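## Task

Take plates B83 and B33 out of plate hotel H1 and drop them into the waste bin WASTE. WASTE must be left standing upright. Every other plate must be back in its original slot and properly home. Anything that stays in place only because the robot is holding it does not count. Finish with the gripper open and the arm moved away.

## Robot and tools

ROBOT. One six-joint arm (Doosan M1013) carrying a Robotiq 2F-140 two-finger gripper. There is only one arm, so each command has a single row format. The fingers point along the gripper's +z axis and close along its y axis. end_effector_position is the point midway between the pads when closed. The fingertips extend about 33 mm past it when closed and about 9 mm when fully open. Closing pushes the tips roughly 24 mm further out, so keep that much clearance above any surface.

FRAMES. Results use the scene frame: origin on the table top below the arm base, +z up, +y to the left when facing along +x. The base can be slightly tilted. Reported hand position may be a little off, worse at long reach.

execute_actions(actions). actions is a list run in order; an empty list only returns state and images. Each action may have:
- rows: 1 to 15 rows, each row used for one control step (1/30 s). A row is 9 numbers, each in [-1, 1]: dx, dy, dz, rx, ry, rz, position, force_limit, speed.
- dx, dy, dz, rx, ry, rz are an offset, not a pose: the target relative to the gripper pose measured when the action began, expressed in the gripper's own axes. Every row in an action refers to that same starting pose; rows do not add up. For the first action of a call, the start is the pose last reported. Scale: 1.0 equals 0.6 m for dx..dz and 180 degrees for the rotation; rx, ry, rz form one rotation vector.
- position, force_limit, speed are absolute gripper commands. position: +1 fully open (140 mm), about -0.8 pads touching, -1 closes until blocked. force_limit: roughly 14 N at -1, 60 N at 0, 107 N at +1 (parts up to 40 mm wide). speed: about 30 mm/s at -1, 140 at 0, 250 at +1.
- steps: integer 1 to 450, at least the row count, default 15. After the last row the arm keeps heading to that row's target and the gripper keeps its command; give longer moves more steps.
- until: stop the action early once every listed condition holds, e.g. {"scanner": {"code": "b83"}} or {"scanner": {"reads": [">=", 2]}}. Comparisons: =, !=, <, <=, >, >=; numbers need one. It only ends the action, it does not halt motion. Any bad value or unknown name rejects the whole call.

Motion limits: each step the commanded pose is clipped to 70 mm and 16 degrees from the measured pose; the controller favours position over orientation. Joint speeds are capped and ramp up over 0.3 s. If an action ends before a move completes, the arm may drift only slightly further, so send the remainder next call. Start gently: increase the offset by about 0.01 per row (6 mm per step) instead of jumping, or a held plate can shake free. The robot holds your last command while you are composing a reply.

zoom_image(camera, region): closer look at part of the latest image. camera is cam_head_left (896x504), cam_head_right (896x504) or cam_wrist (616x616). region is [x0, y0, x1, y1] in pixels from the top-left, at most 504 by 504.

read_manual(section): returns only licence texts; "licences" is the default. Moves nothing.

finished_scene(scene): ends the current scene (1 or 2) for good and reports success; call it only when the goal holds on its own.

RESULTS. The state line gives end_effector_position (m), end_effector_quat_wxyz, linear and angular velocities, joint positions. "Hand target" is where the controller is driving now. "pose unreachable" means the clearance check (which treats the base mount as arm) altered or blocked the target; the arm then rests until new rows. object_status: 0 moving, 1 stopped while opening, 2 stopped while closing (a grip), 3 reached the command or pads met (a thin part may still be held). Confirm a grip by status 2. Stopped fingers stay put until position changes by 0.01 or more, or the object slips; to squeeze harder, raise force_limit and switch position between -1 and -0.98. position_measured is in counts: 3 fully open, 230 pads together, not linear. Scanner fields: code (current ID in lower case, or no_read; never wrong) and reads (how many times code went from no_read to an ID).

FAULTS. A joint reaching its load limit (waist and shoulder 319, elbow 150, wrist joints 42.3 N m, including held weight) or any external force of 144 N freezes the arm for 10 s, lets it yield, and drops the rest of the call. Holding loads heats motors; a MOTOR HOT line is a warning, and an OVER-TEMPERATURE FAULT brakes the arm until it cools. Avoid hard pushes, slams and drops.

THE SCENE. Hotel H1 has 6 slots, slot 1 lowest; each plate shows its ID on a front label. Home means lying flat on its shelf, short end facing out, pushed fully to the back stop; releasing a plate far from home can let it tip off. To read an unknown ID, lay the plate flat in nest RD with well A1 at the corner marked A1 and keep the scanner's view clear. Well A1 sits at the labelled short end, in the corner opposite the labelled long side. WASTE is loose, so do not knock it over; only release a plate once it is completely inside. Brief tugs on the held part or shoves to loose items may occur. Never push or drop anything off the table. Finish each scene with the gripper open and the arm withdrawn.

Each tool is called after "Emit:" as a command line: name --argument value for each argument, lists and objects as JSON in quotes; but a table of rows of numbers goes row by row, as --pt "numbers of a row", without its own name.

## Session

Emit:
execute_actions --actions '[]'

Scene clock: 0.00 s.
end_effector_position=(+0.5154, -0.3846, +0.3129) position_measured=3 object_status=3 end_effector_quat_wxyz=(-0.335, +0.351, +0.594, -0.642) end_effector_velocity=(+0.001, +0.001, +0.000) end_effector_angular_velocity=(-0.001, -0.001, +0.002)
Joint positions: [-0.321  0.756  1.588 -1.057  2.09  -0.637]
Joint velocities: [ 0.001 -0.    -0.    -0.    -0.001  0.001]
Hand target: +0.515, -0.385, +0.313; -0.335, +0.351, +0.594, -0.642
scanner: code=no_read reads=0

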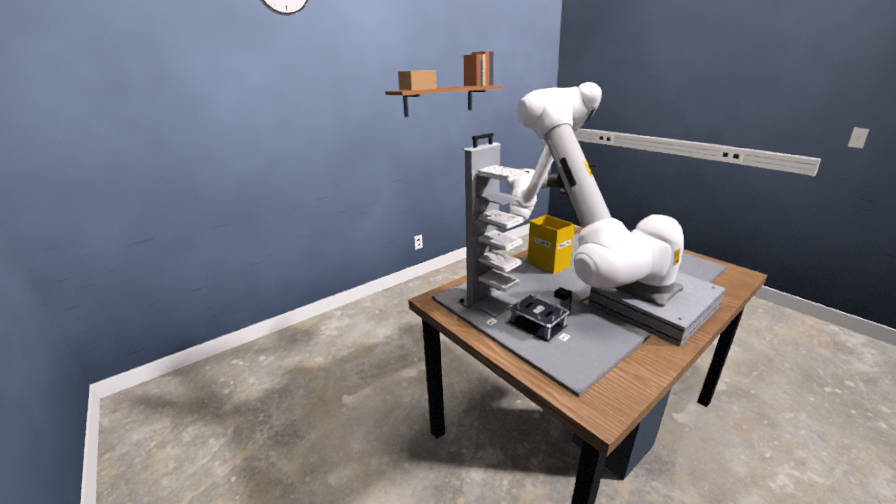

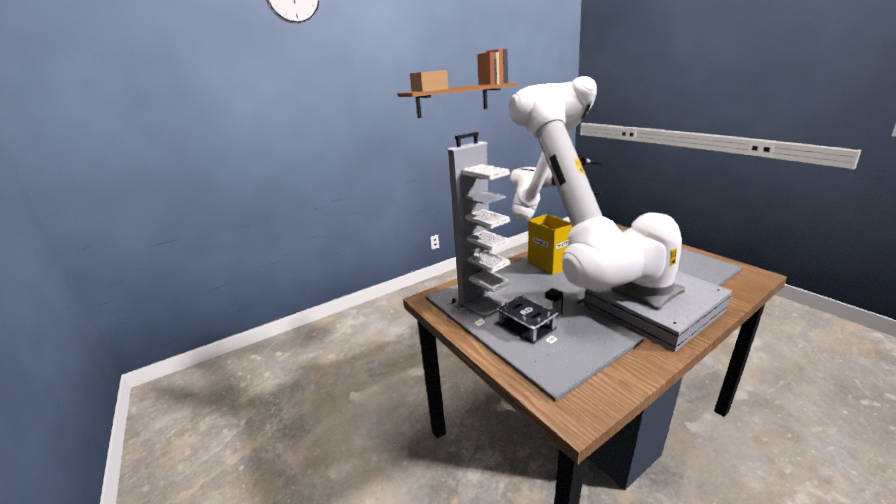

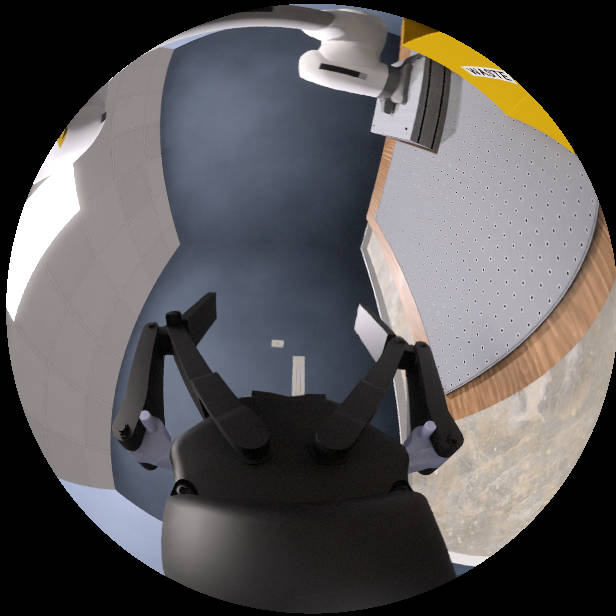

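Emit:
zoom_image --camera "cam_head_left" --region '[440, 120, 640, 360]'

Emit:
zoom_image --camera "cam_head_right" --region '[430, 120, 630, 360]'

Region (440, 120, 640, 360) of cam_head_left's 896x504 image, scaled by 2.100, with more detail than that image has.

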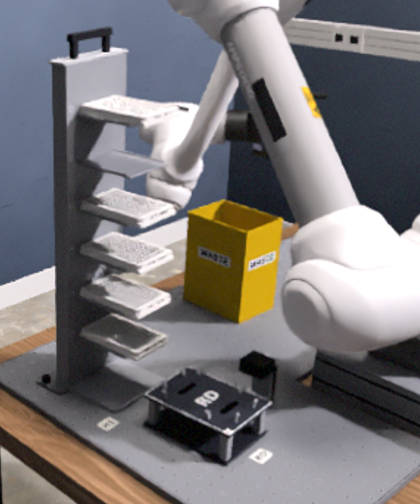

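Region (430, 120, 630, 360) of cam_head_right's 896x504 image, scaled by 2.100, with more detail than that image has.

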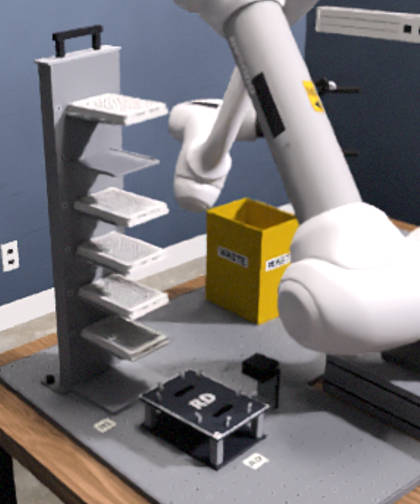

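Emit:
execute_actions --actions '[{"rows":[[0.165,-0.243,0.03,-0.5,0,0,1,0,0]],"steps":60},{"rows":[[0,0,0,0,0,0.54,1,0,0]],"steps":45}]'

Scene clock: 18.80 s.
end_effector_position=(+0.4492, -0.3002, +0.4535) position_measured=3 object_status=3 end_effector_quat_wxyz=(+0.032, +0.976, +0.214, -0.014) end_effector_velocity=(+0.000, +0.000, +0.000) end_effector_angular_velocity=(-0.000, -0.000, -0.001)
Joint positions: [-0.649 -0.026  1.725 -0.051  1.426  0.516]
Joint velocities: [ 0.001 -0.     0.    -0.    -0.     0.002]
Hand target: +0.449, -0.300, +0.453; +0.032, +0.976, +0.214, -0.014
Off the commanded pose: 0.000 m, 0 deg.
scanner: code=no_read reads=0
camera_calibration (this result's frames):
cam_wrist: T_world_to_cam=[[0.490476, -0.851992, 0.18315, -0.582216], [-0.833599, -0.39742, 0.383627, 0.0885914], [-0.25406, -0.340833, -0.905144, 0.603017], [0, 0, 0, 1]] pos_world=[0.512615, -0.255307, 0.618464]

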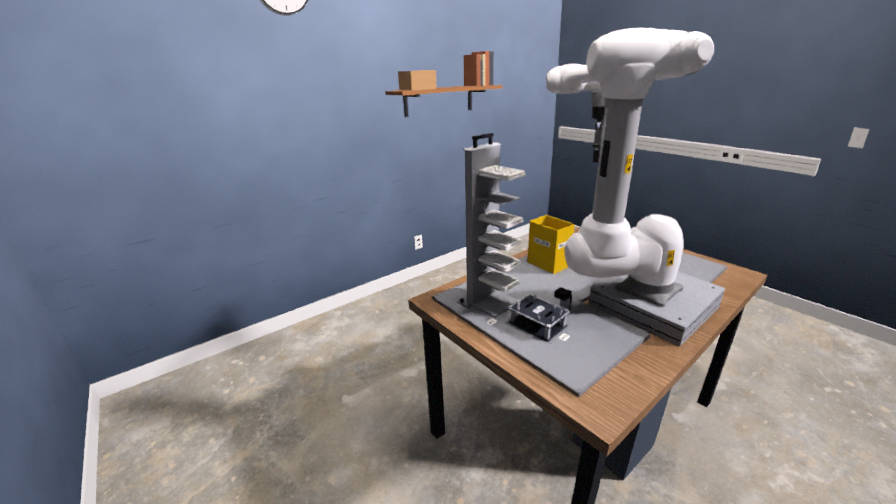

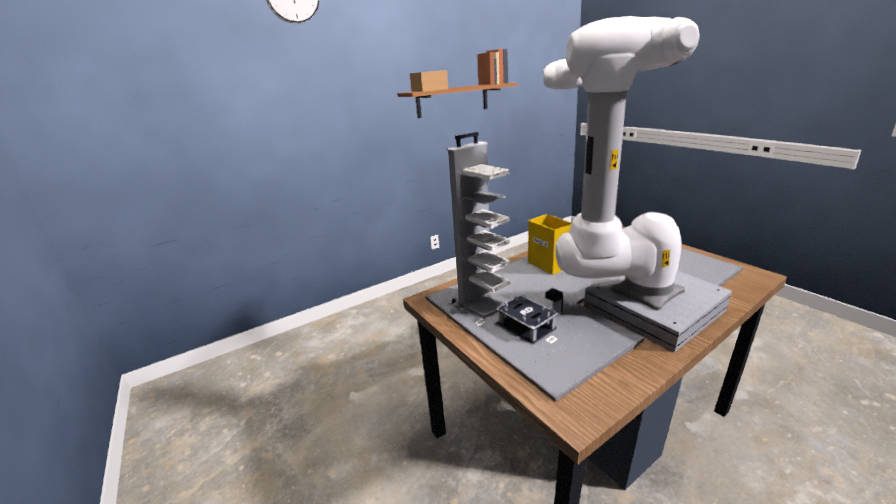

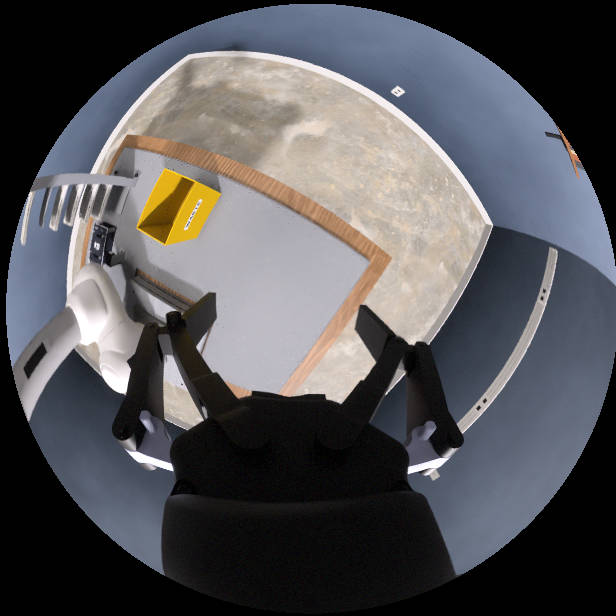

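Emit:
execute_actions --actions '[{"rows":[[0.013,-0.947,0.05,0,0,0,1,0,0]],"steps":75},{"rows":[[0,0,0,0,0.25,0,1,0,0]],"steps":50}]'

Scene clock: 29.20 s.
end_effector_position=(+0.2186, +0.2147, +0.3906) position_measured=3 object_status=3 end_effector_quat_wxyz=(-0.052, +0.907, +0.209, +0.361) end_effector_velocity=(+0.001, -0.000, -0.000) end_effector_angular_velocity=(-0.002, +0.000, -0.001)
Joint positions: [ 1.195 -0.787  2.415 -0.619  1.043  2.526]
Joint velocities: [-0.002  0.002 -0.    -0.     0.    -0.001]
Hand target: +0.219, +0.215, +0.391; -0.052, +0.907, +0.209, +0.361
Off the commanded pose: 0.001 m, 0 deg.
scanner: code=no_read reads=0
camera_calibration (this result's frames):
cam_wrist: T_world_to_cam=[[0.383155, -0.899657, 0.209307, 0.00450774], [-0.815688, -0.435881, -0.380343, 0.427864], [0.433412, -0.0249986, -0.900849, 0.44322], [0, 0, 0, 1]] pos_world=[0.155179, 0.201633, 0.561066]

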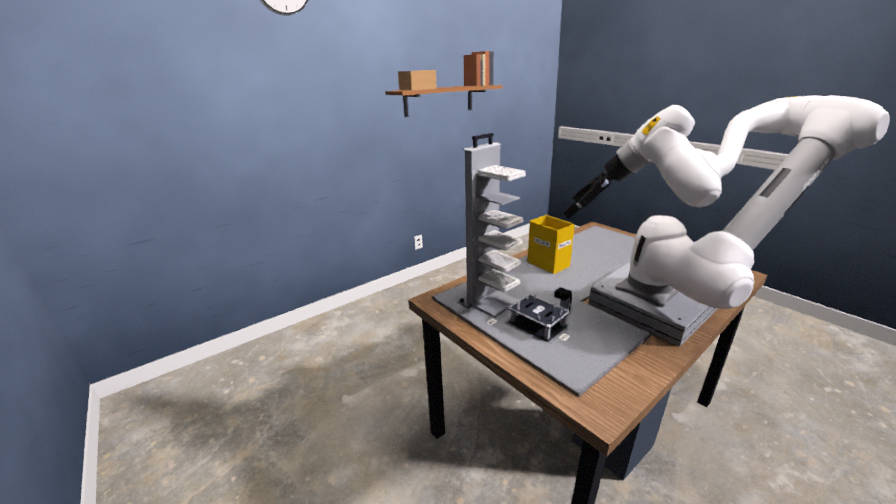

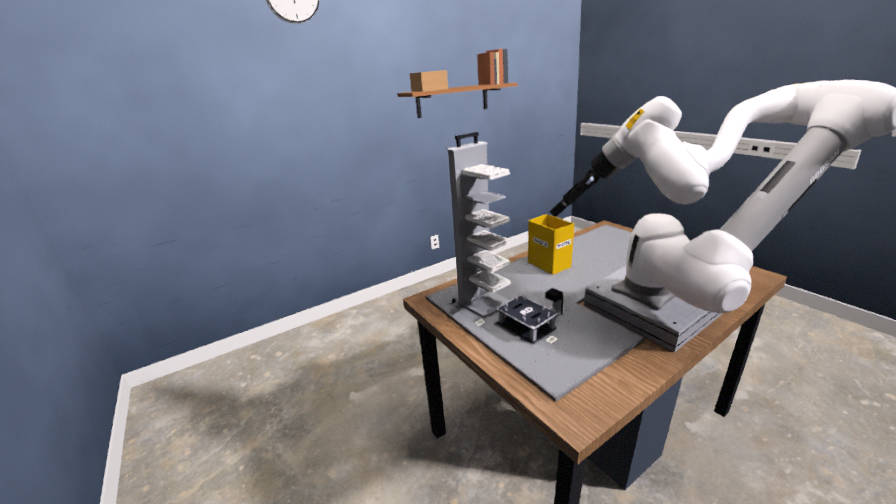

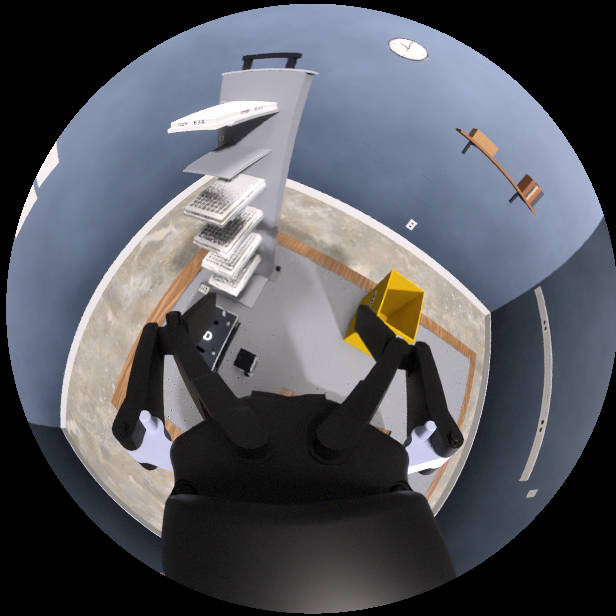

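Emit:
zoom_image --camera "cam_wrist" --region '[150, 40, 330, 310]'

Region (150, 40, 330, 310) of cam_wrist's 616x616 image, scaled by 1.867, with more detail than that image has.

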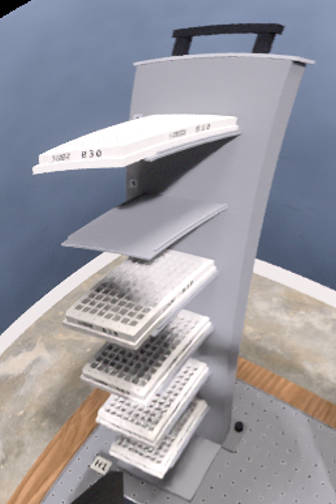

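Emit:
execute_actions --actions '[{"rows":[[0.1,-0.302,0.046,-0.105,0.1455,0.0917,1,0,0]],"steps":60}]'

Emit:
zoom_image --camera "cam_wrist" --region '[180, 60, 420, 400]'

Scene clock: 42.97 s.
end_effector_position=(+0.1996, +0.4063, +0.4015) position_measured=3 object_status=3 end_effector_quat_wxyz=(-0.001, +0.819, +0.000, +0.574) end_effector_velocity=(-0.000, -0.000, +0.000) end_effector_angular_velocity=(+0.000, +0.001, +0.001)
Joint positions: [ 1.743 -0.065  2.263 -1.182  1.508  3.808]
Joint velocities: [ 0.001 -0.001 -0.     0.001 -0.    -0.001]
Hand target: +0.200, +0.406, +0.401; -0.001, +0.819, +0.000, +0.574
Off the commanded pose: 0.001 m, 0 deg.
scanner: code=no_read reads=0
camera_calibration (this result's frames):
cam_wrist: T_world_to_cam=[[-0.0945489, -0.988051, 0.121718, 0.34838], [-0.643458, -0.0326397, -0.764786, 0.456093], [0.75962, -0.15063, -0.632683, 0.344355], [0, 0, 0, 1]] pos_world=[0.0648365, 0.410974, 0.524277]

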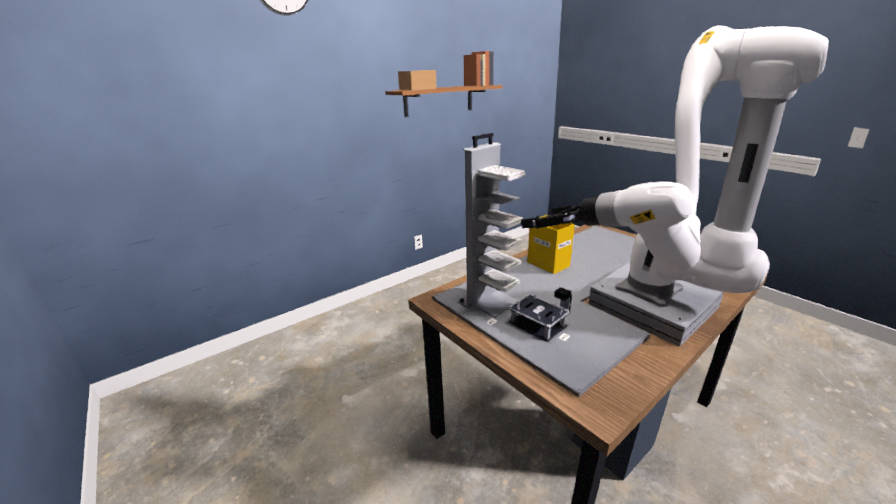

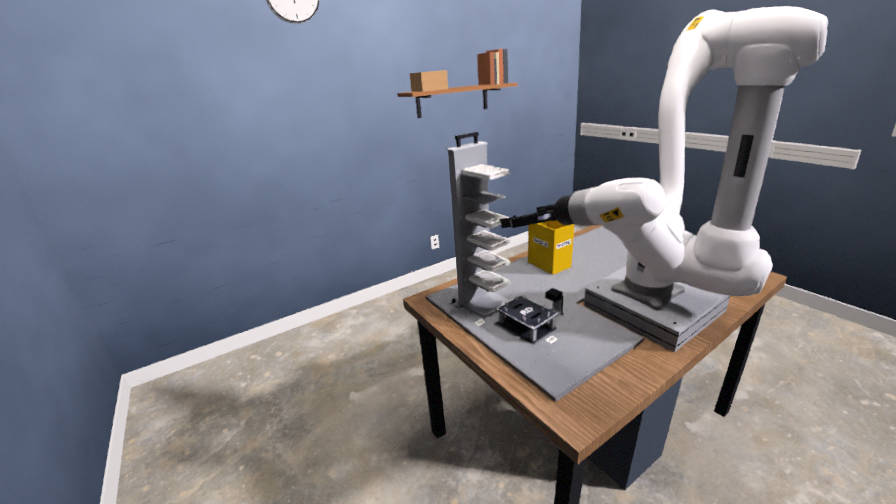

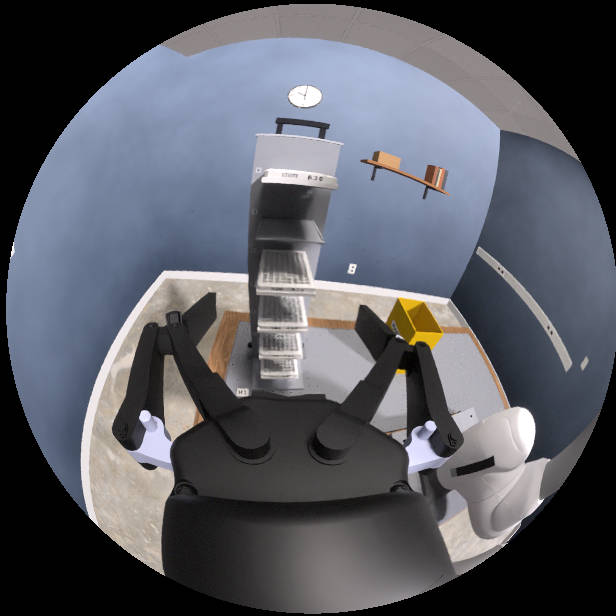

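Region (180, 60, 420, 400) of cam_wrist's 616x616 image, scaled by 1.482, with more detail than that image has; it fills the left 356 columns of this view, and the rest is white.

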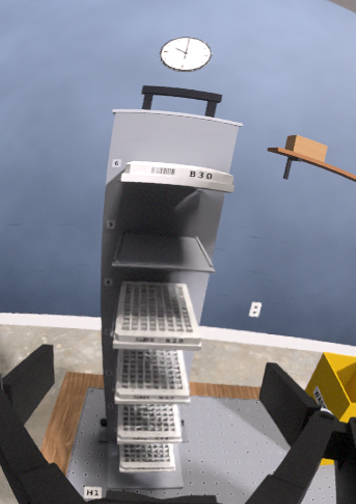

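Emit:
execute_actions --actions '[{"rows":[[-0.204,0,0.074,0,0,0,1,0,0]],"steps":35}]'

Emit:
zoom_image --camera "cam_wrist" --region '[220, 130, 360, 390]'

Scene clock: 47.23 s.
end_effector_position=(+0.1994, +0.4066, +0.2714) position_measured=3 object_status=3 end_effector_quat_wxyz=(-0.001, +0.819, +0.000, +0.574) end_effector_velocity=(-0.000, +0.000, -0.000) end_effector_angular_velocity=(-0.000, -0.000, +0.001)
Joint positions: [ 1.743  0.141  2.374 -1.219  1.392  4.107]
Joint velocities: [ 0.001  0.001 -0.    -0.     0.     0.   ]
Hand target: +0.199, +0.407, +0.271; -0.001, +0.819, +0.000, +0.574
Off the commanded pose: 0.000 m, 0 deg.
scanner: code=no_read reads=0
camera_calibration (this result's frames):
cam_wrist: T_world_to_cam=[[-0.0942069, -0.988102, 0.121575, 0.364479], [-0.643218, -0.0327971, -0.76498, 0.356636], [0.759865, -0.150266, -0.632475, 0.261954], [0, 0, 0, 1]] pos_world=[0.0646818, 0.411202, 0.394187]

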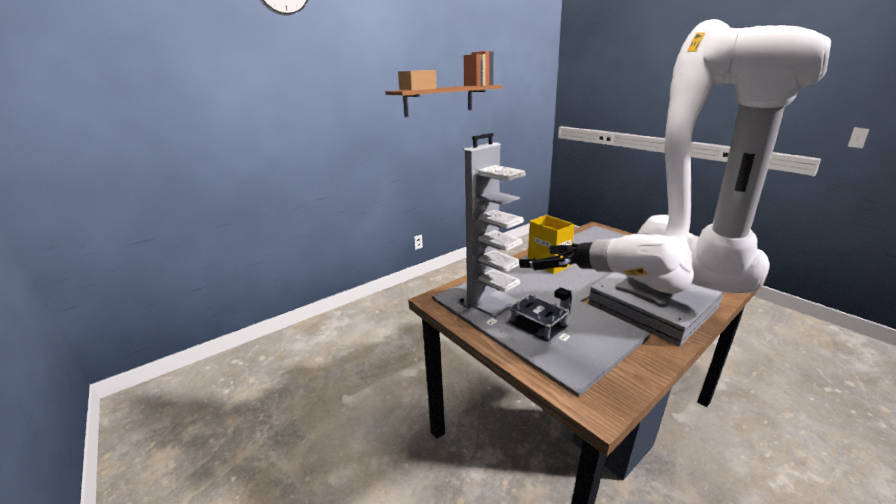

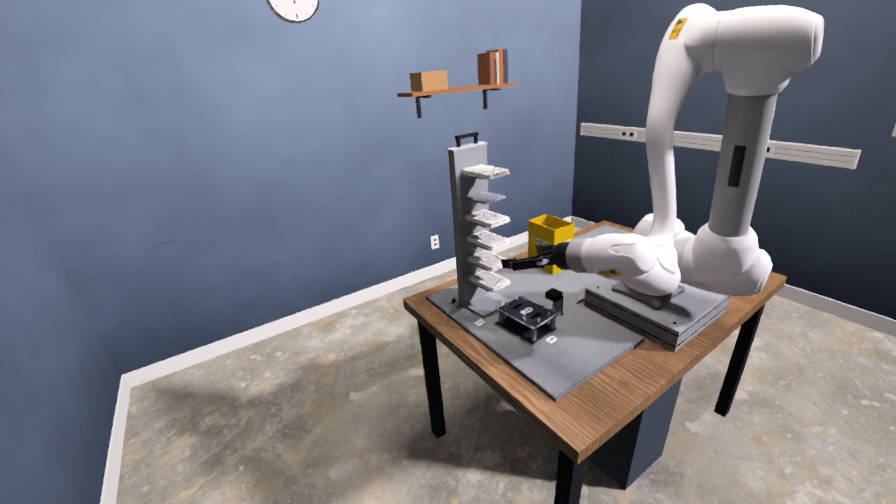

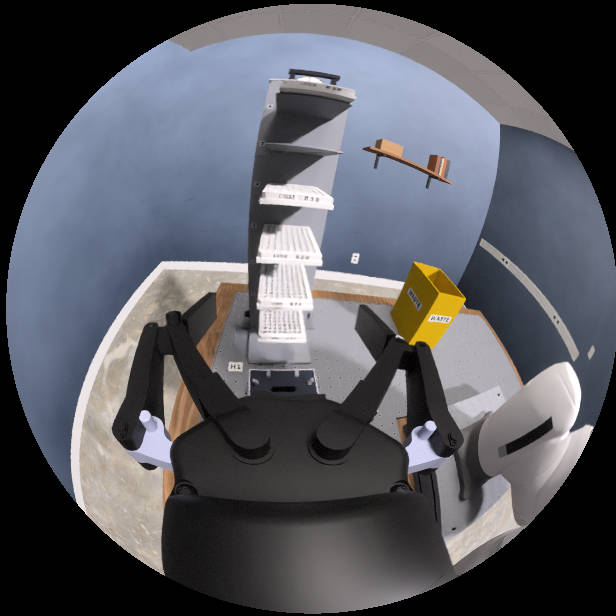

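Region (220, 130, 360, 390) of cam_wrist's 616x616 image, scaled by 1.938, with more detail than that image has; it fills the left 271 columns of this view, and the rest is white.

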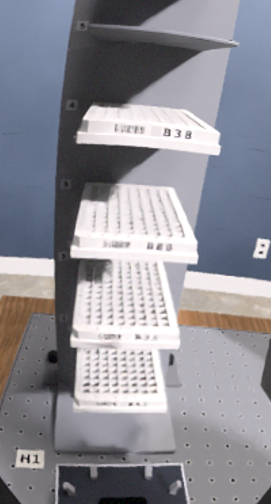

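Emit:
execute_actions --actions '[{"rows":[[-0.071,0,0.097,0,0,0,1,0,0]],"steps":30}]'

Emit:
zoom_image --camera "cam_wrist" --region '[220, 170, 360, 390]'

Scene clock: 53.93 s.
end_effector_position=(+0.2395, +0.4069, +0.2115) position_measured=3 object_status=3 end_effector_quat_wxyz=(-0.001, +0.819, +0.000, +0.574) end_effector_velocity=(-0.000, -0.000, -0.001) end_effector_angular_velocity=(-0.005, -0.001, +0.001)
Joint positions: [ 1.647  0.254  2.422 -1.334  1.298  4.248]
Joint velocities: [ 0.     0.004  0.     0.     0.    -0.001]
Hand target: +0.240, +0.407, +0.212; -0.001, +0.819, +0.000, +0.574
Off the commanded pose: 0.000 m, 0 deg.
scanner: code=no_read reads=0
camera_calibration (this result's frames):
cam_wrist: T_world_to_cam=[[-0.0940215, -0.988129, 0.121499, 0.375758], [-0.643099, -0.0328812, -0.765077, 0.33667], [0.759989, -0.150069, -0.632373, 0.193529], [0, 0, 0, 1]] pos_world=[0.104762, 0.41141, 0.334307]

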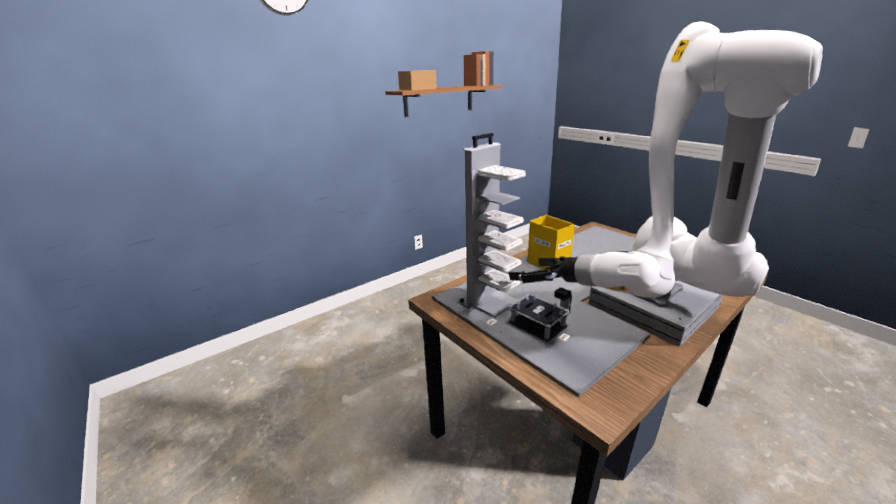

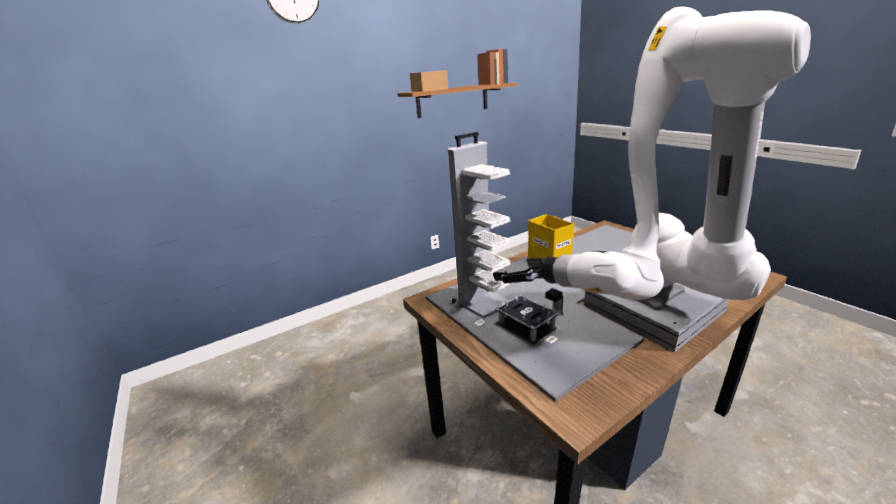

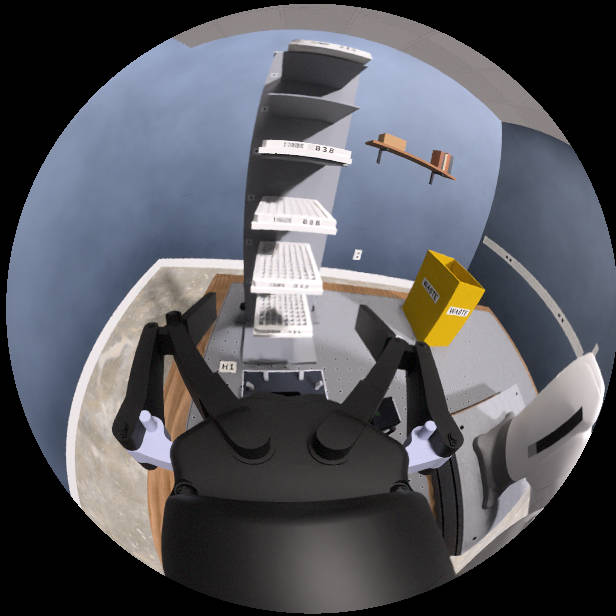

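Region (220, 170, 360, 390) of cam_wrist's 616x616 image, scaled by 2.291, with more detail than that image has; it fills the left 321 columns of this view, and the rest is white.

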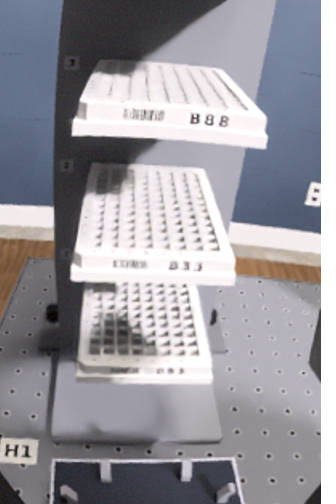

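Emit:
execute_actions --actions '[{"rows":[[0.01,0,0.04,0,0,0,0.6,-0.3,0],[0.018,0,0.08,0,0,0,0.6,-0.3,0],[0.027,0,0.12,0,0,0,0.6,-0.3,0],[0.035,0,0.156,0,0,0,0.6,-0.3,0]],"steps":30}]'

Emit:
zoom_image --camera "cam_head_left" --region '[460, 210, 600, 320]'

Scene clock: 58.67 s.
end_effector_position=(+0.3346, +0.4071, +0.1993) position_measured=53 object_status=3 end_effector_quat_wxyz=(-0.001, +0.819, +0.000, +0.574) end_effector_velocity=(+0.000, -0.000, +0.001) end_effector_angular_velocity=(+0.001, -0.000, -0.001)
Joint positions: [ 1.411  0.276  2.436 -1.555  1.192  4.273]
Joint velocities: [-0.001 -0.001  0.     0.     0.    -0.   ]
Hand target: +0.335, +0.407, +0.199; -0.001, +0.819, +0.000, +0.574
Off the commanded pose: 0.000 m, 0 deg.
scanner: code=no_read reads=0
camera_calibration (this result's frames):
cam_wrist: T_world_to_cam=[[-0.0939907, -0.988132, 0.121495, 0.386433], [-0.643003, -0.0329174, -0.765156, 0.388458], [0.760075, -0.150039, -0.632277, 0.113519], [0, 0, 0, 1]] pos_world=[0.199818, 0.411667, 0.322057]

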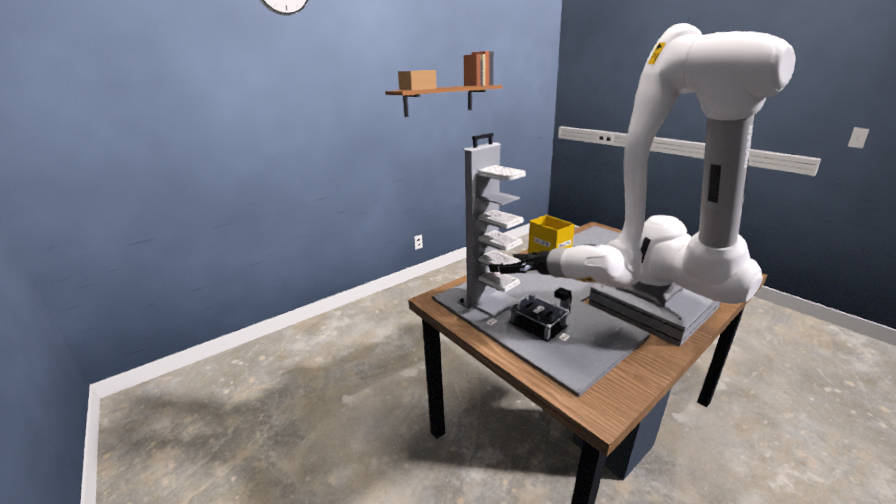

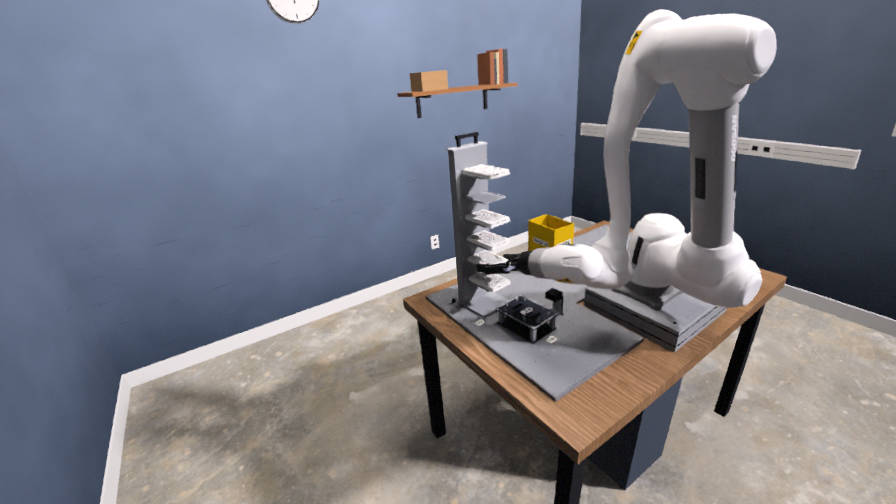

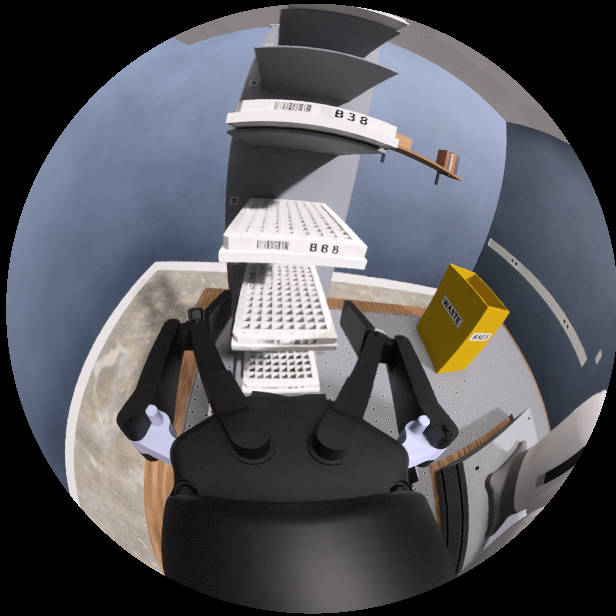

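Region (460, 210, 600, 320) of cam_head_left's 896x504 image, scaled by 3.600, with more detail than that image has; it fills the top 396 rows of this view, and the rest is white.

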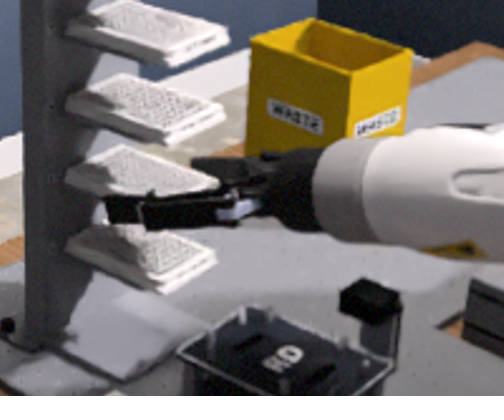

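Grip, lift slightly, withdraw.

Emit:
execute_actions --actions '[{"rows":[[0,0,0,0,0,0,-1,0,-0.5]],"steps":22},{"rows":[[0.005,0,-0.01,0,0,0,-1,0,-0.5],[0.005,0,-0.02,0,0,0,-1,0,-0.5],[0.002,0,-0.035,0,0,0,-1,0,-0.5],[-0.004,0,-0.05,0,0,0,-1,0,-0.5],[-0.01,0,-0.07,0,0,0,-1,0,-0.5],[-0.018,0,-0.09,0,0,0,-1,0,-0.5],[-0.025,0,-0.11,0,0,0,-1,0,-0.5],[-0.032,0,-0.13,0,0,0,-1,0,-0.5],[-0.04,0,-0.15,0,0,0,-1,0,-0.5],[-0.047,0,-0.17,0,0,0,-1,0,-0.5],[-0.054,0,-0.19,0,0,0,-1,0,-0.5],[-0.061,0,-0.21,0,0,0,-1,0,-0.5],[-0.069,0,-0.23,0,0,0,-1,0,-0.5],[-0.076,0,-0.25,0,0,0,-1,0,-0.5]],"steps":35}]'

Scene clock: 73.43 s.
end_effector_position=(+0.3331, +0.4101, +0.2005) position_measured=88 object_status=2 end_effector_quat_wxyz=(-0.004, +0.819, +0.003, +0.574) end_effector_velocity=(-0.000, +0.000, +0.000) end_effector_angular_velocity=(+0.002, +0.000, +0.000)
Joint positions: [ 1.415  0.273  2.435 -1.556  1.189  4.269]
Joint velocities: [ 0.    -0.001  0.    -0.    -0.     0.001]
Hand target: +0.333, +0.410, +0.201; -0.003, +0.819, +0.002, +0.574
Off the commanded pose: 0.155 m, 0 deg.
FORCE FAULT: contact force on the arm reached its limit, and the arm stopped for 10 seconds. The contact can be on any part of the arm, not only on its tool. The arm's remaining commands of this call were not run. The arm holds still and accepts commands again. Move the arm away from the contact; if what it grips holds it there, let go first. Pushing or pulling that hard again can fault the arm again.
scanner: code=no_read reads=0
camera_calibration (this result's frames):
cam_wrist: T_world_to_cam=[[-0.0872353, -0.988879, 0.120454, 0.387315], [-0.643873, -0.0362943, -0.764271, 0.389986], [0.760143, -0.144228, -0.633546, 0.11366], [0, 0, 0, 1]] pos_world=[0.198491, 0.413555, 0.32341]

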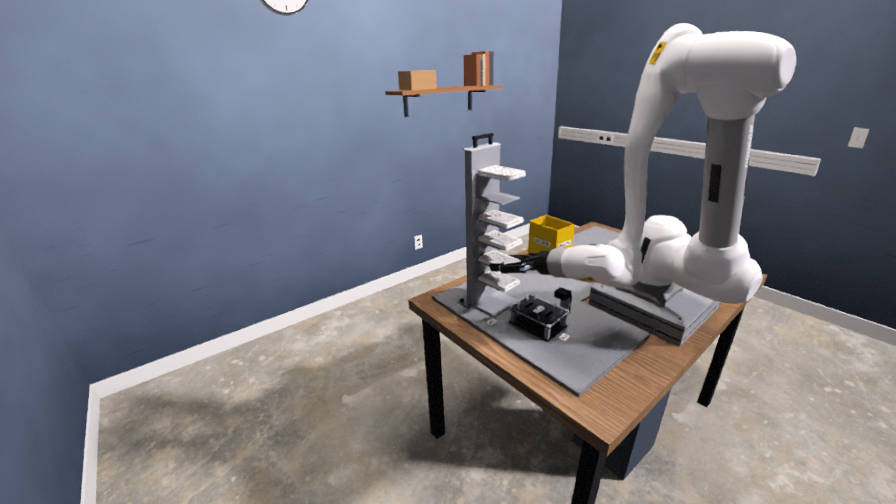

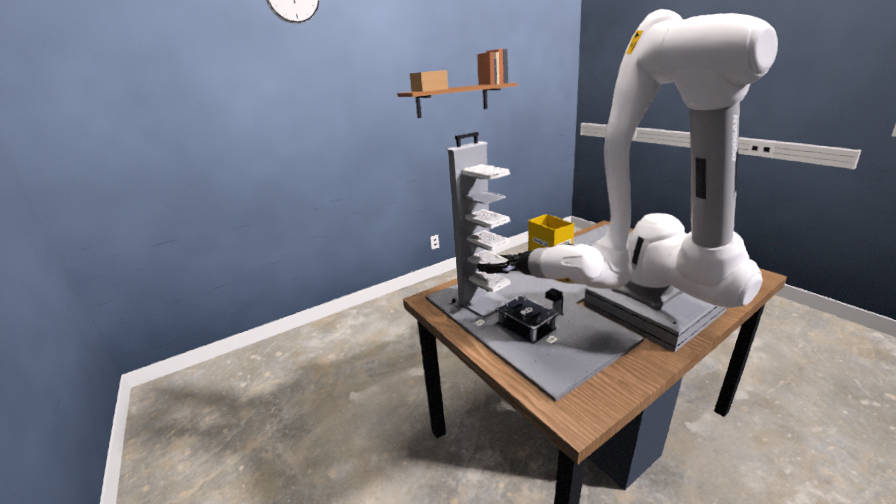

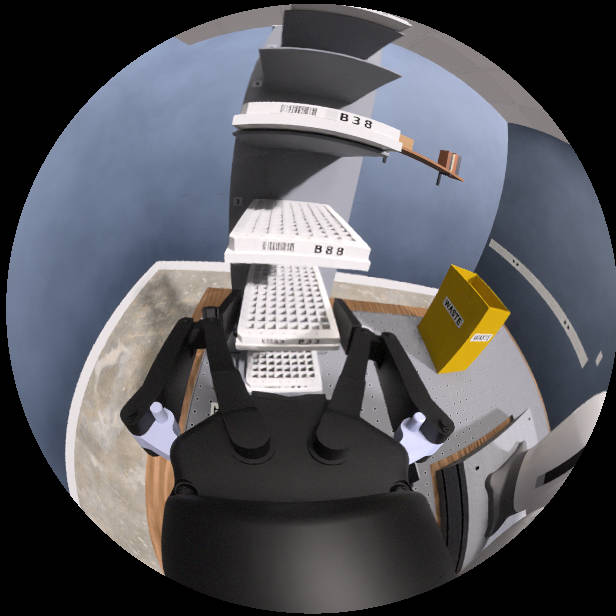

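Emit:
execute_actions --actions '[{"rows":[[0,0,0,0,0,0,0.6,0,0]],"steps":10},{"rows":[[0.01,0,0,0,0.083,0,0.6,0,0]],"steps":30},{"rows":[[0,0,0,0,0,0,-1,0,-0.5]],"steps":25}]'

Emit:
zoom_image --camera "cam_head_left" --region '[460, 230, 560, 300]'

Scene clock: 84.47 s.
end_effector_position=(+0.3351, +0.4102, +0.2062) position_measured=88 object_status=2 end_effector_quat_wxyz=(-0.004, +0.738, +0.002, +0.675) end_effector_velocity=(-0.001, +0.000, -0.000) end_effector_angular_velocity=(-0.000, -0.000, +0.002)
Joint positions: [ 1.457  0.46   2.451 -1.654  1.459  4.502]
Joint velocities: [0.002 0.001 0.    0.    0.    0.   ]
Hand target: +0.335, +0.410, +0.206; -0.004, +0.738, +0.002, +0.675
Off the commanded pose: 0.000 m, 0 deg.
scanner: code=no_read reads=0
camera_calibration (this result's frames):
cam_wrist: T_world_to_cam=[[-0.115227, -0.989129, 0.0913576, 0.402459], [-0.424972, -0.0340407, -0.904566, 0.350299], [0.897843, -0.143055, -0.41643, 0.0244722], [0, 0, 0, 1]] pos_world=[0.173269, 0.413509, 0.290292]

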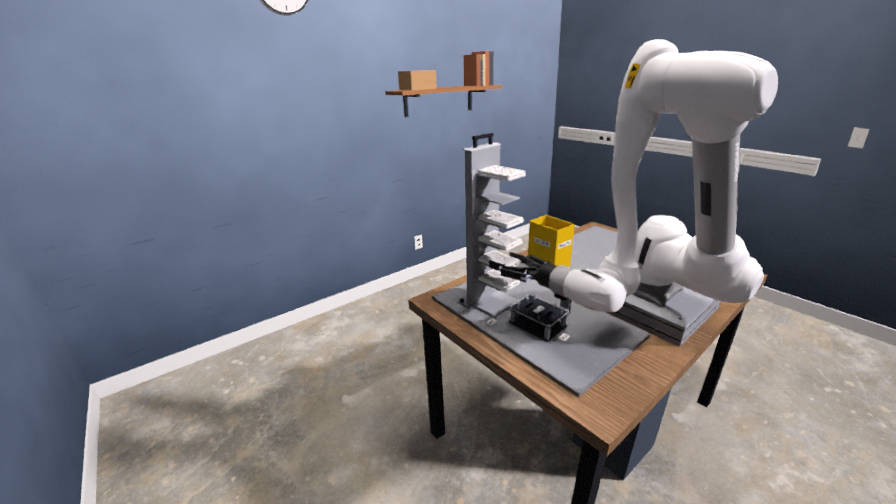

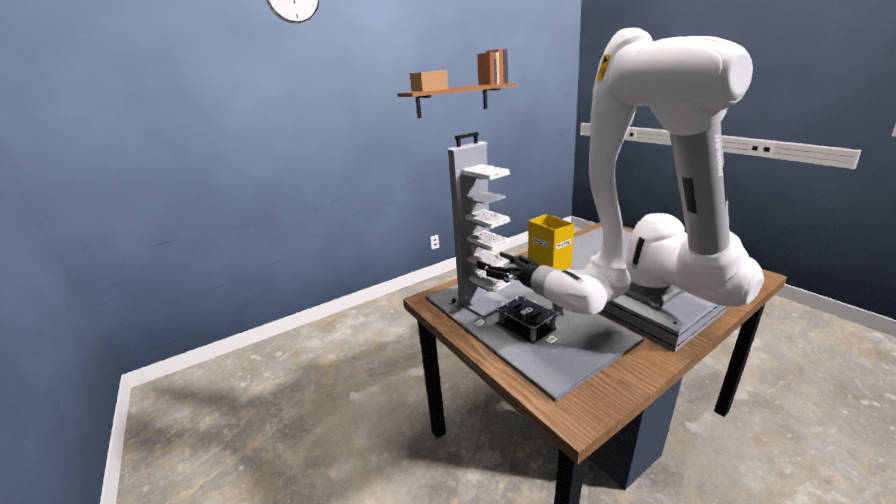

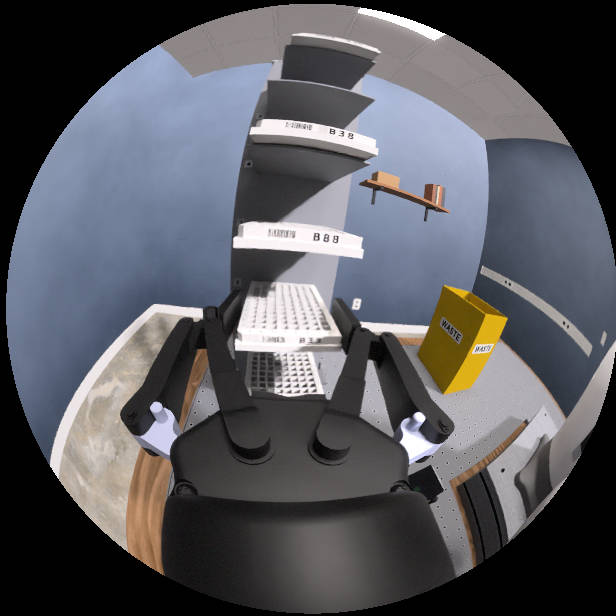

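Region (460, 230, 560, 300) of cam_head_left's 896x504 image, scaled by 5.040, with more detail than that image has; it fills the top 353 rows of this view, and the rest is white.

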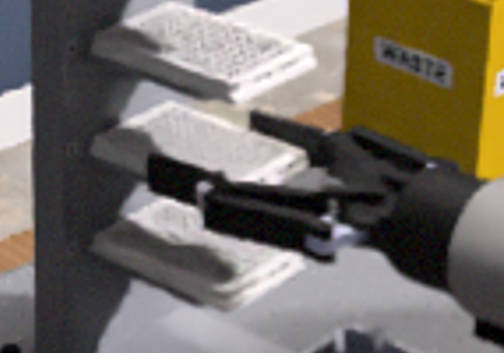

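Emit:
execute_actions --actions '[{"rows":[[0,0,0,0,0,0,0.5,0,0]],"steps":8},{"rows":[[0.009,0,0,0,0,0,0.5,0,0]],"steps":15},{"rows":[[0,0,0,0,0,0,-1,0,-0.5]],"steps":22}]'

Scene clock: 88.77 s.
end_effector_position=(+0.3357, +0.4098, +0.2115) position_measured=103 object_status=2 end_effector_quat_wxyz=(-0.004, +0.738, +0.002, +0.675) end_effector_velocity=(+0.000, +0.000, +0.001) end_effector_angular_velocity=(-0.000, -0.001, +0.000)
Joint positions: [ 1.455  0.447  2.451 -1.653  1.458  4.488]
Joint velocities: [-0.001 -0.001  0.    -0.001  0.    -0.001]
Hand target: +0.336, +0.410, +0.212; -0.004, +0.738, +0.002, +0.675
Off the commanded pose: 0.000 m, 0 deg.
scanner: code=no_read reads=0
camera_calibration (this result's frames):
cam_wrist: T_world_to_cam=[[-0.115803, -0.989016, 0.0918493, 0.401612], [-0.425082, -0.0342284, -0.904507, 0.355438], [0.897717, -0.143789, -0.416449, 0.0263844], [0, 0, 0, 1]] pos_world=[0.173912, 0.413161, 0.295596]

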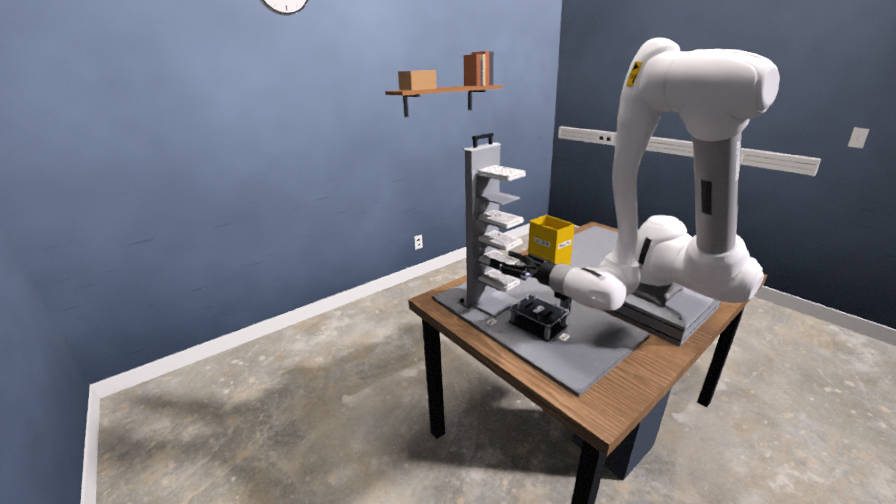

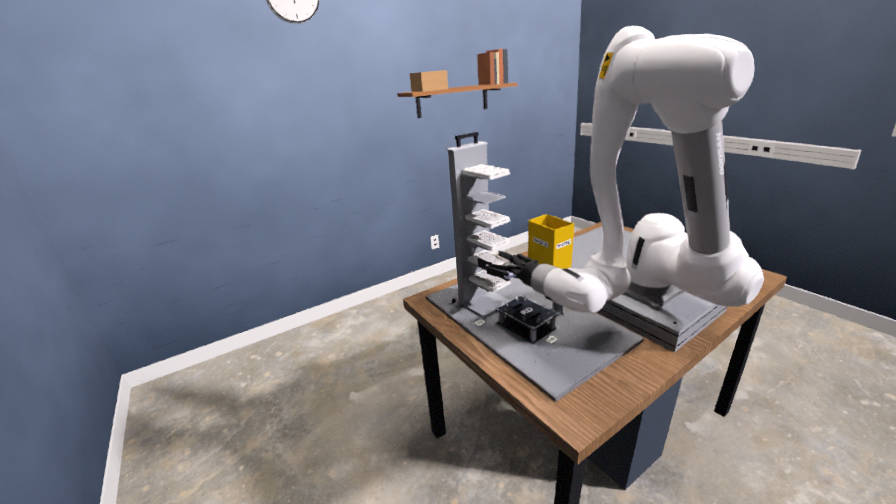

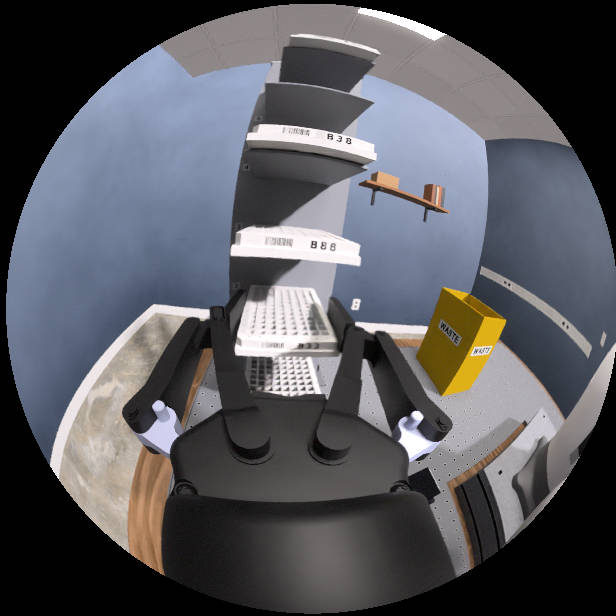

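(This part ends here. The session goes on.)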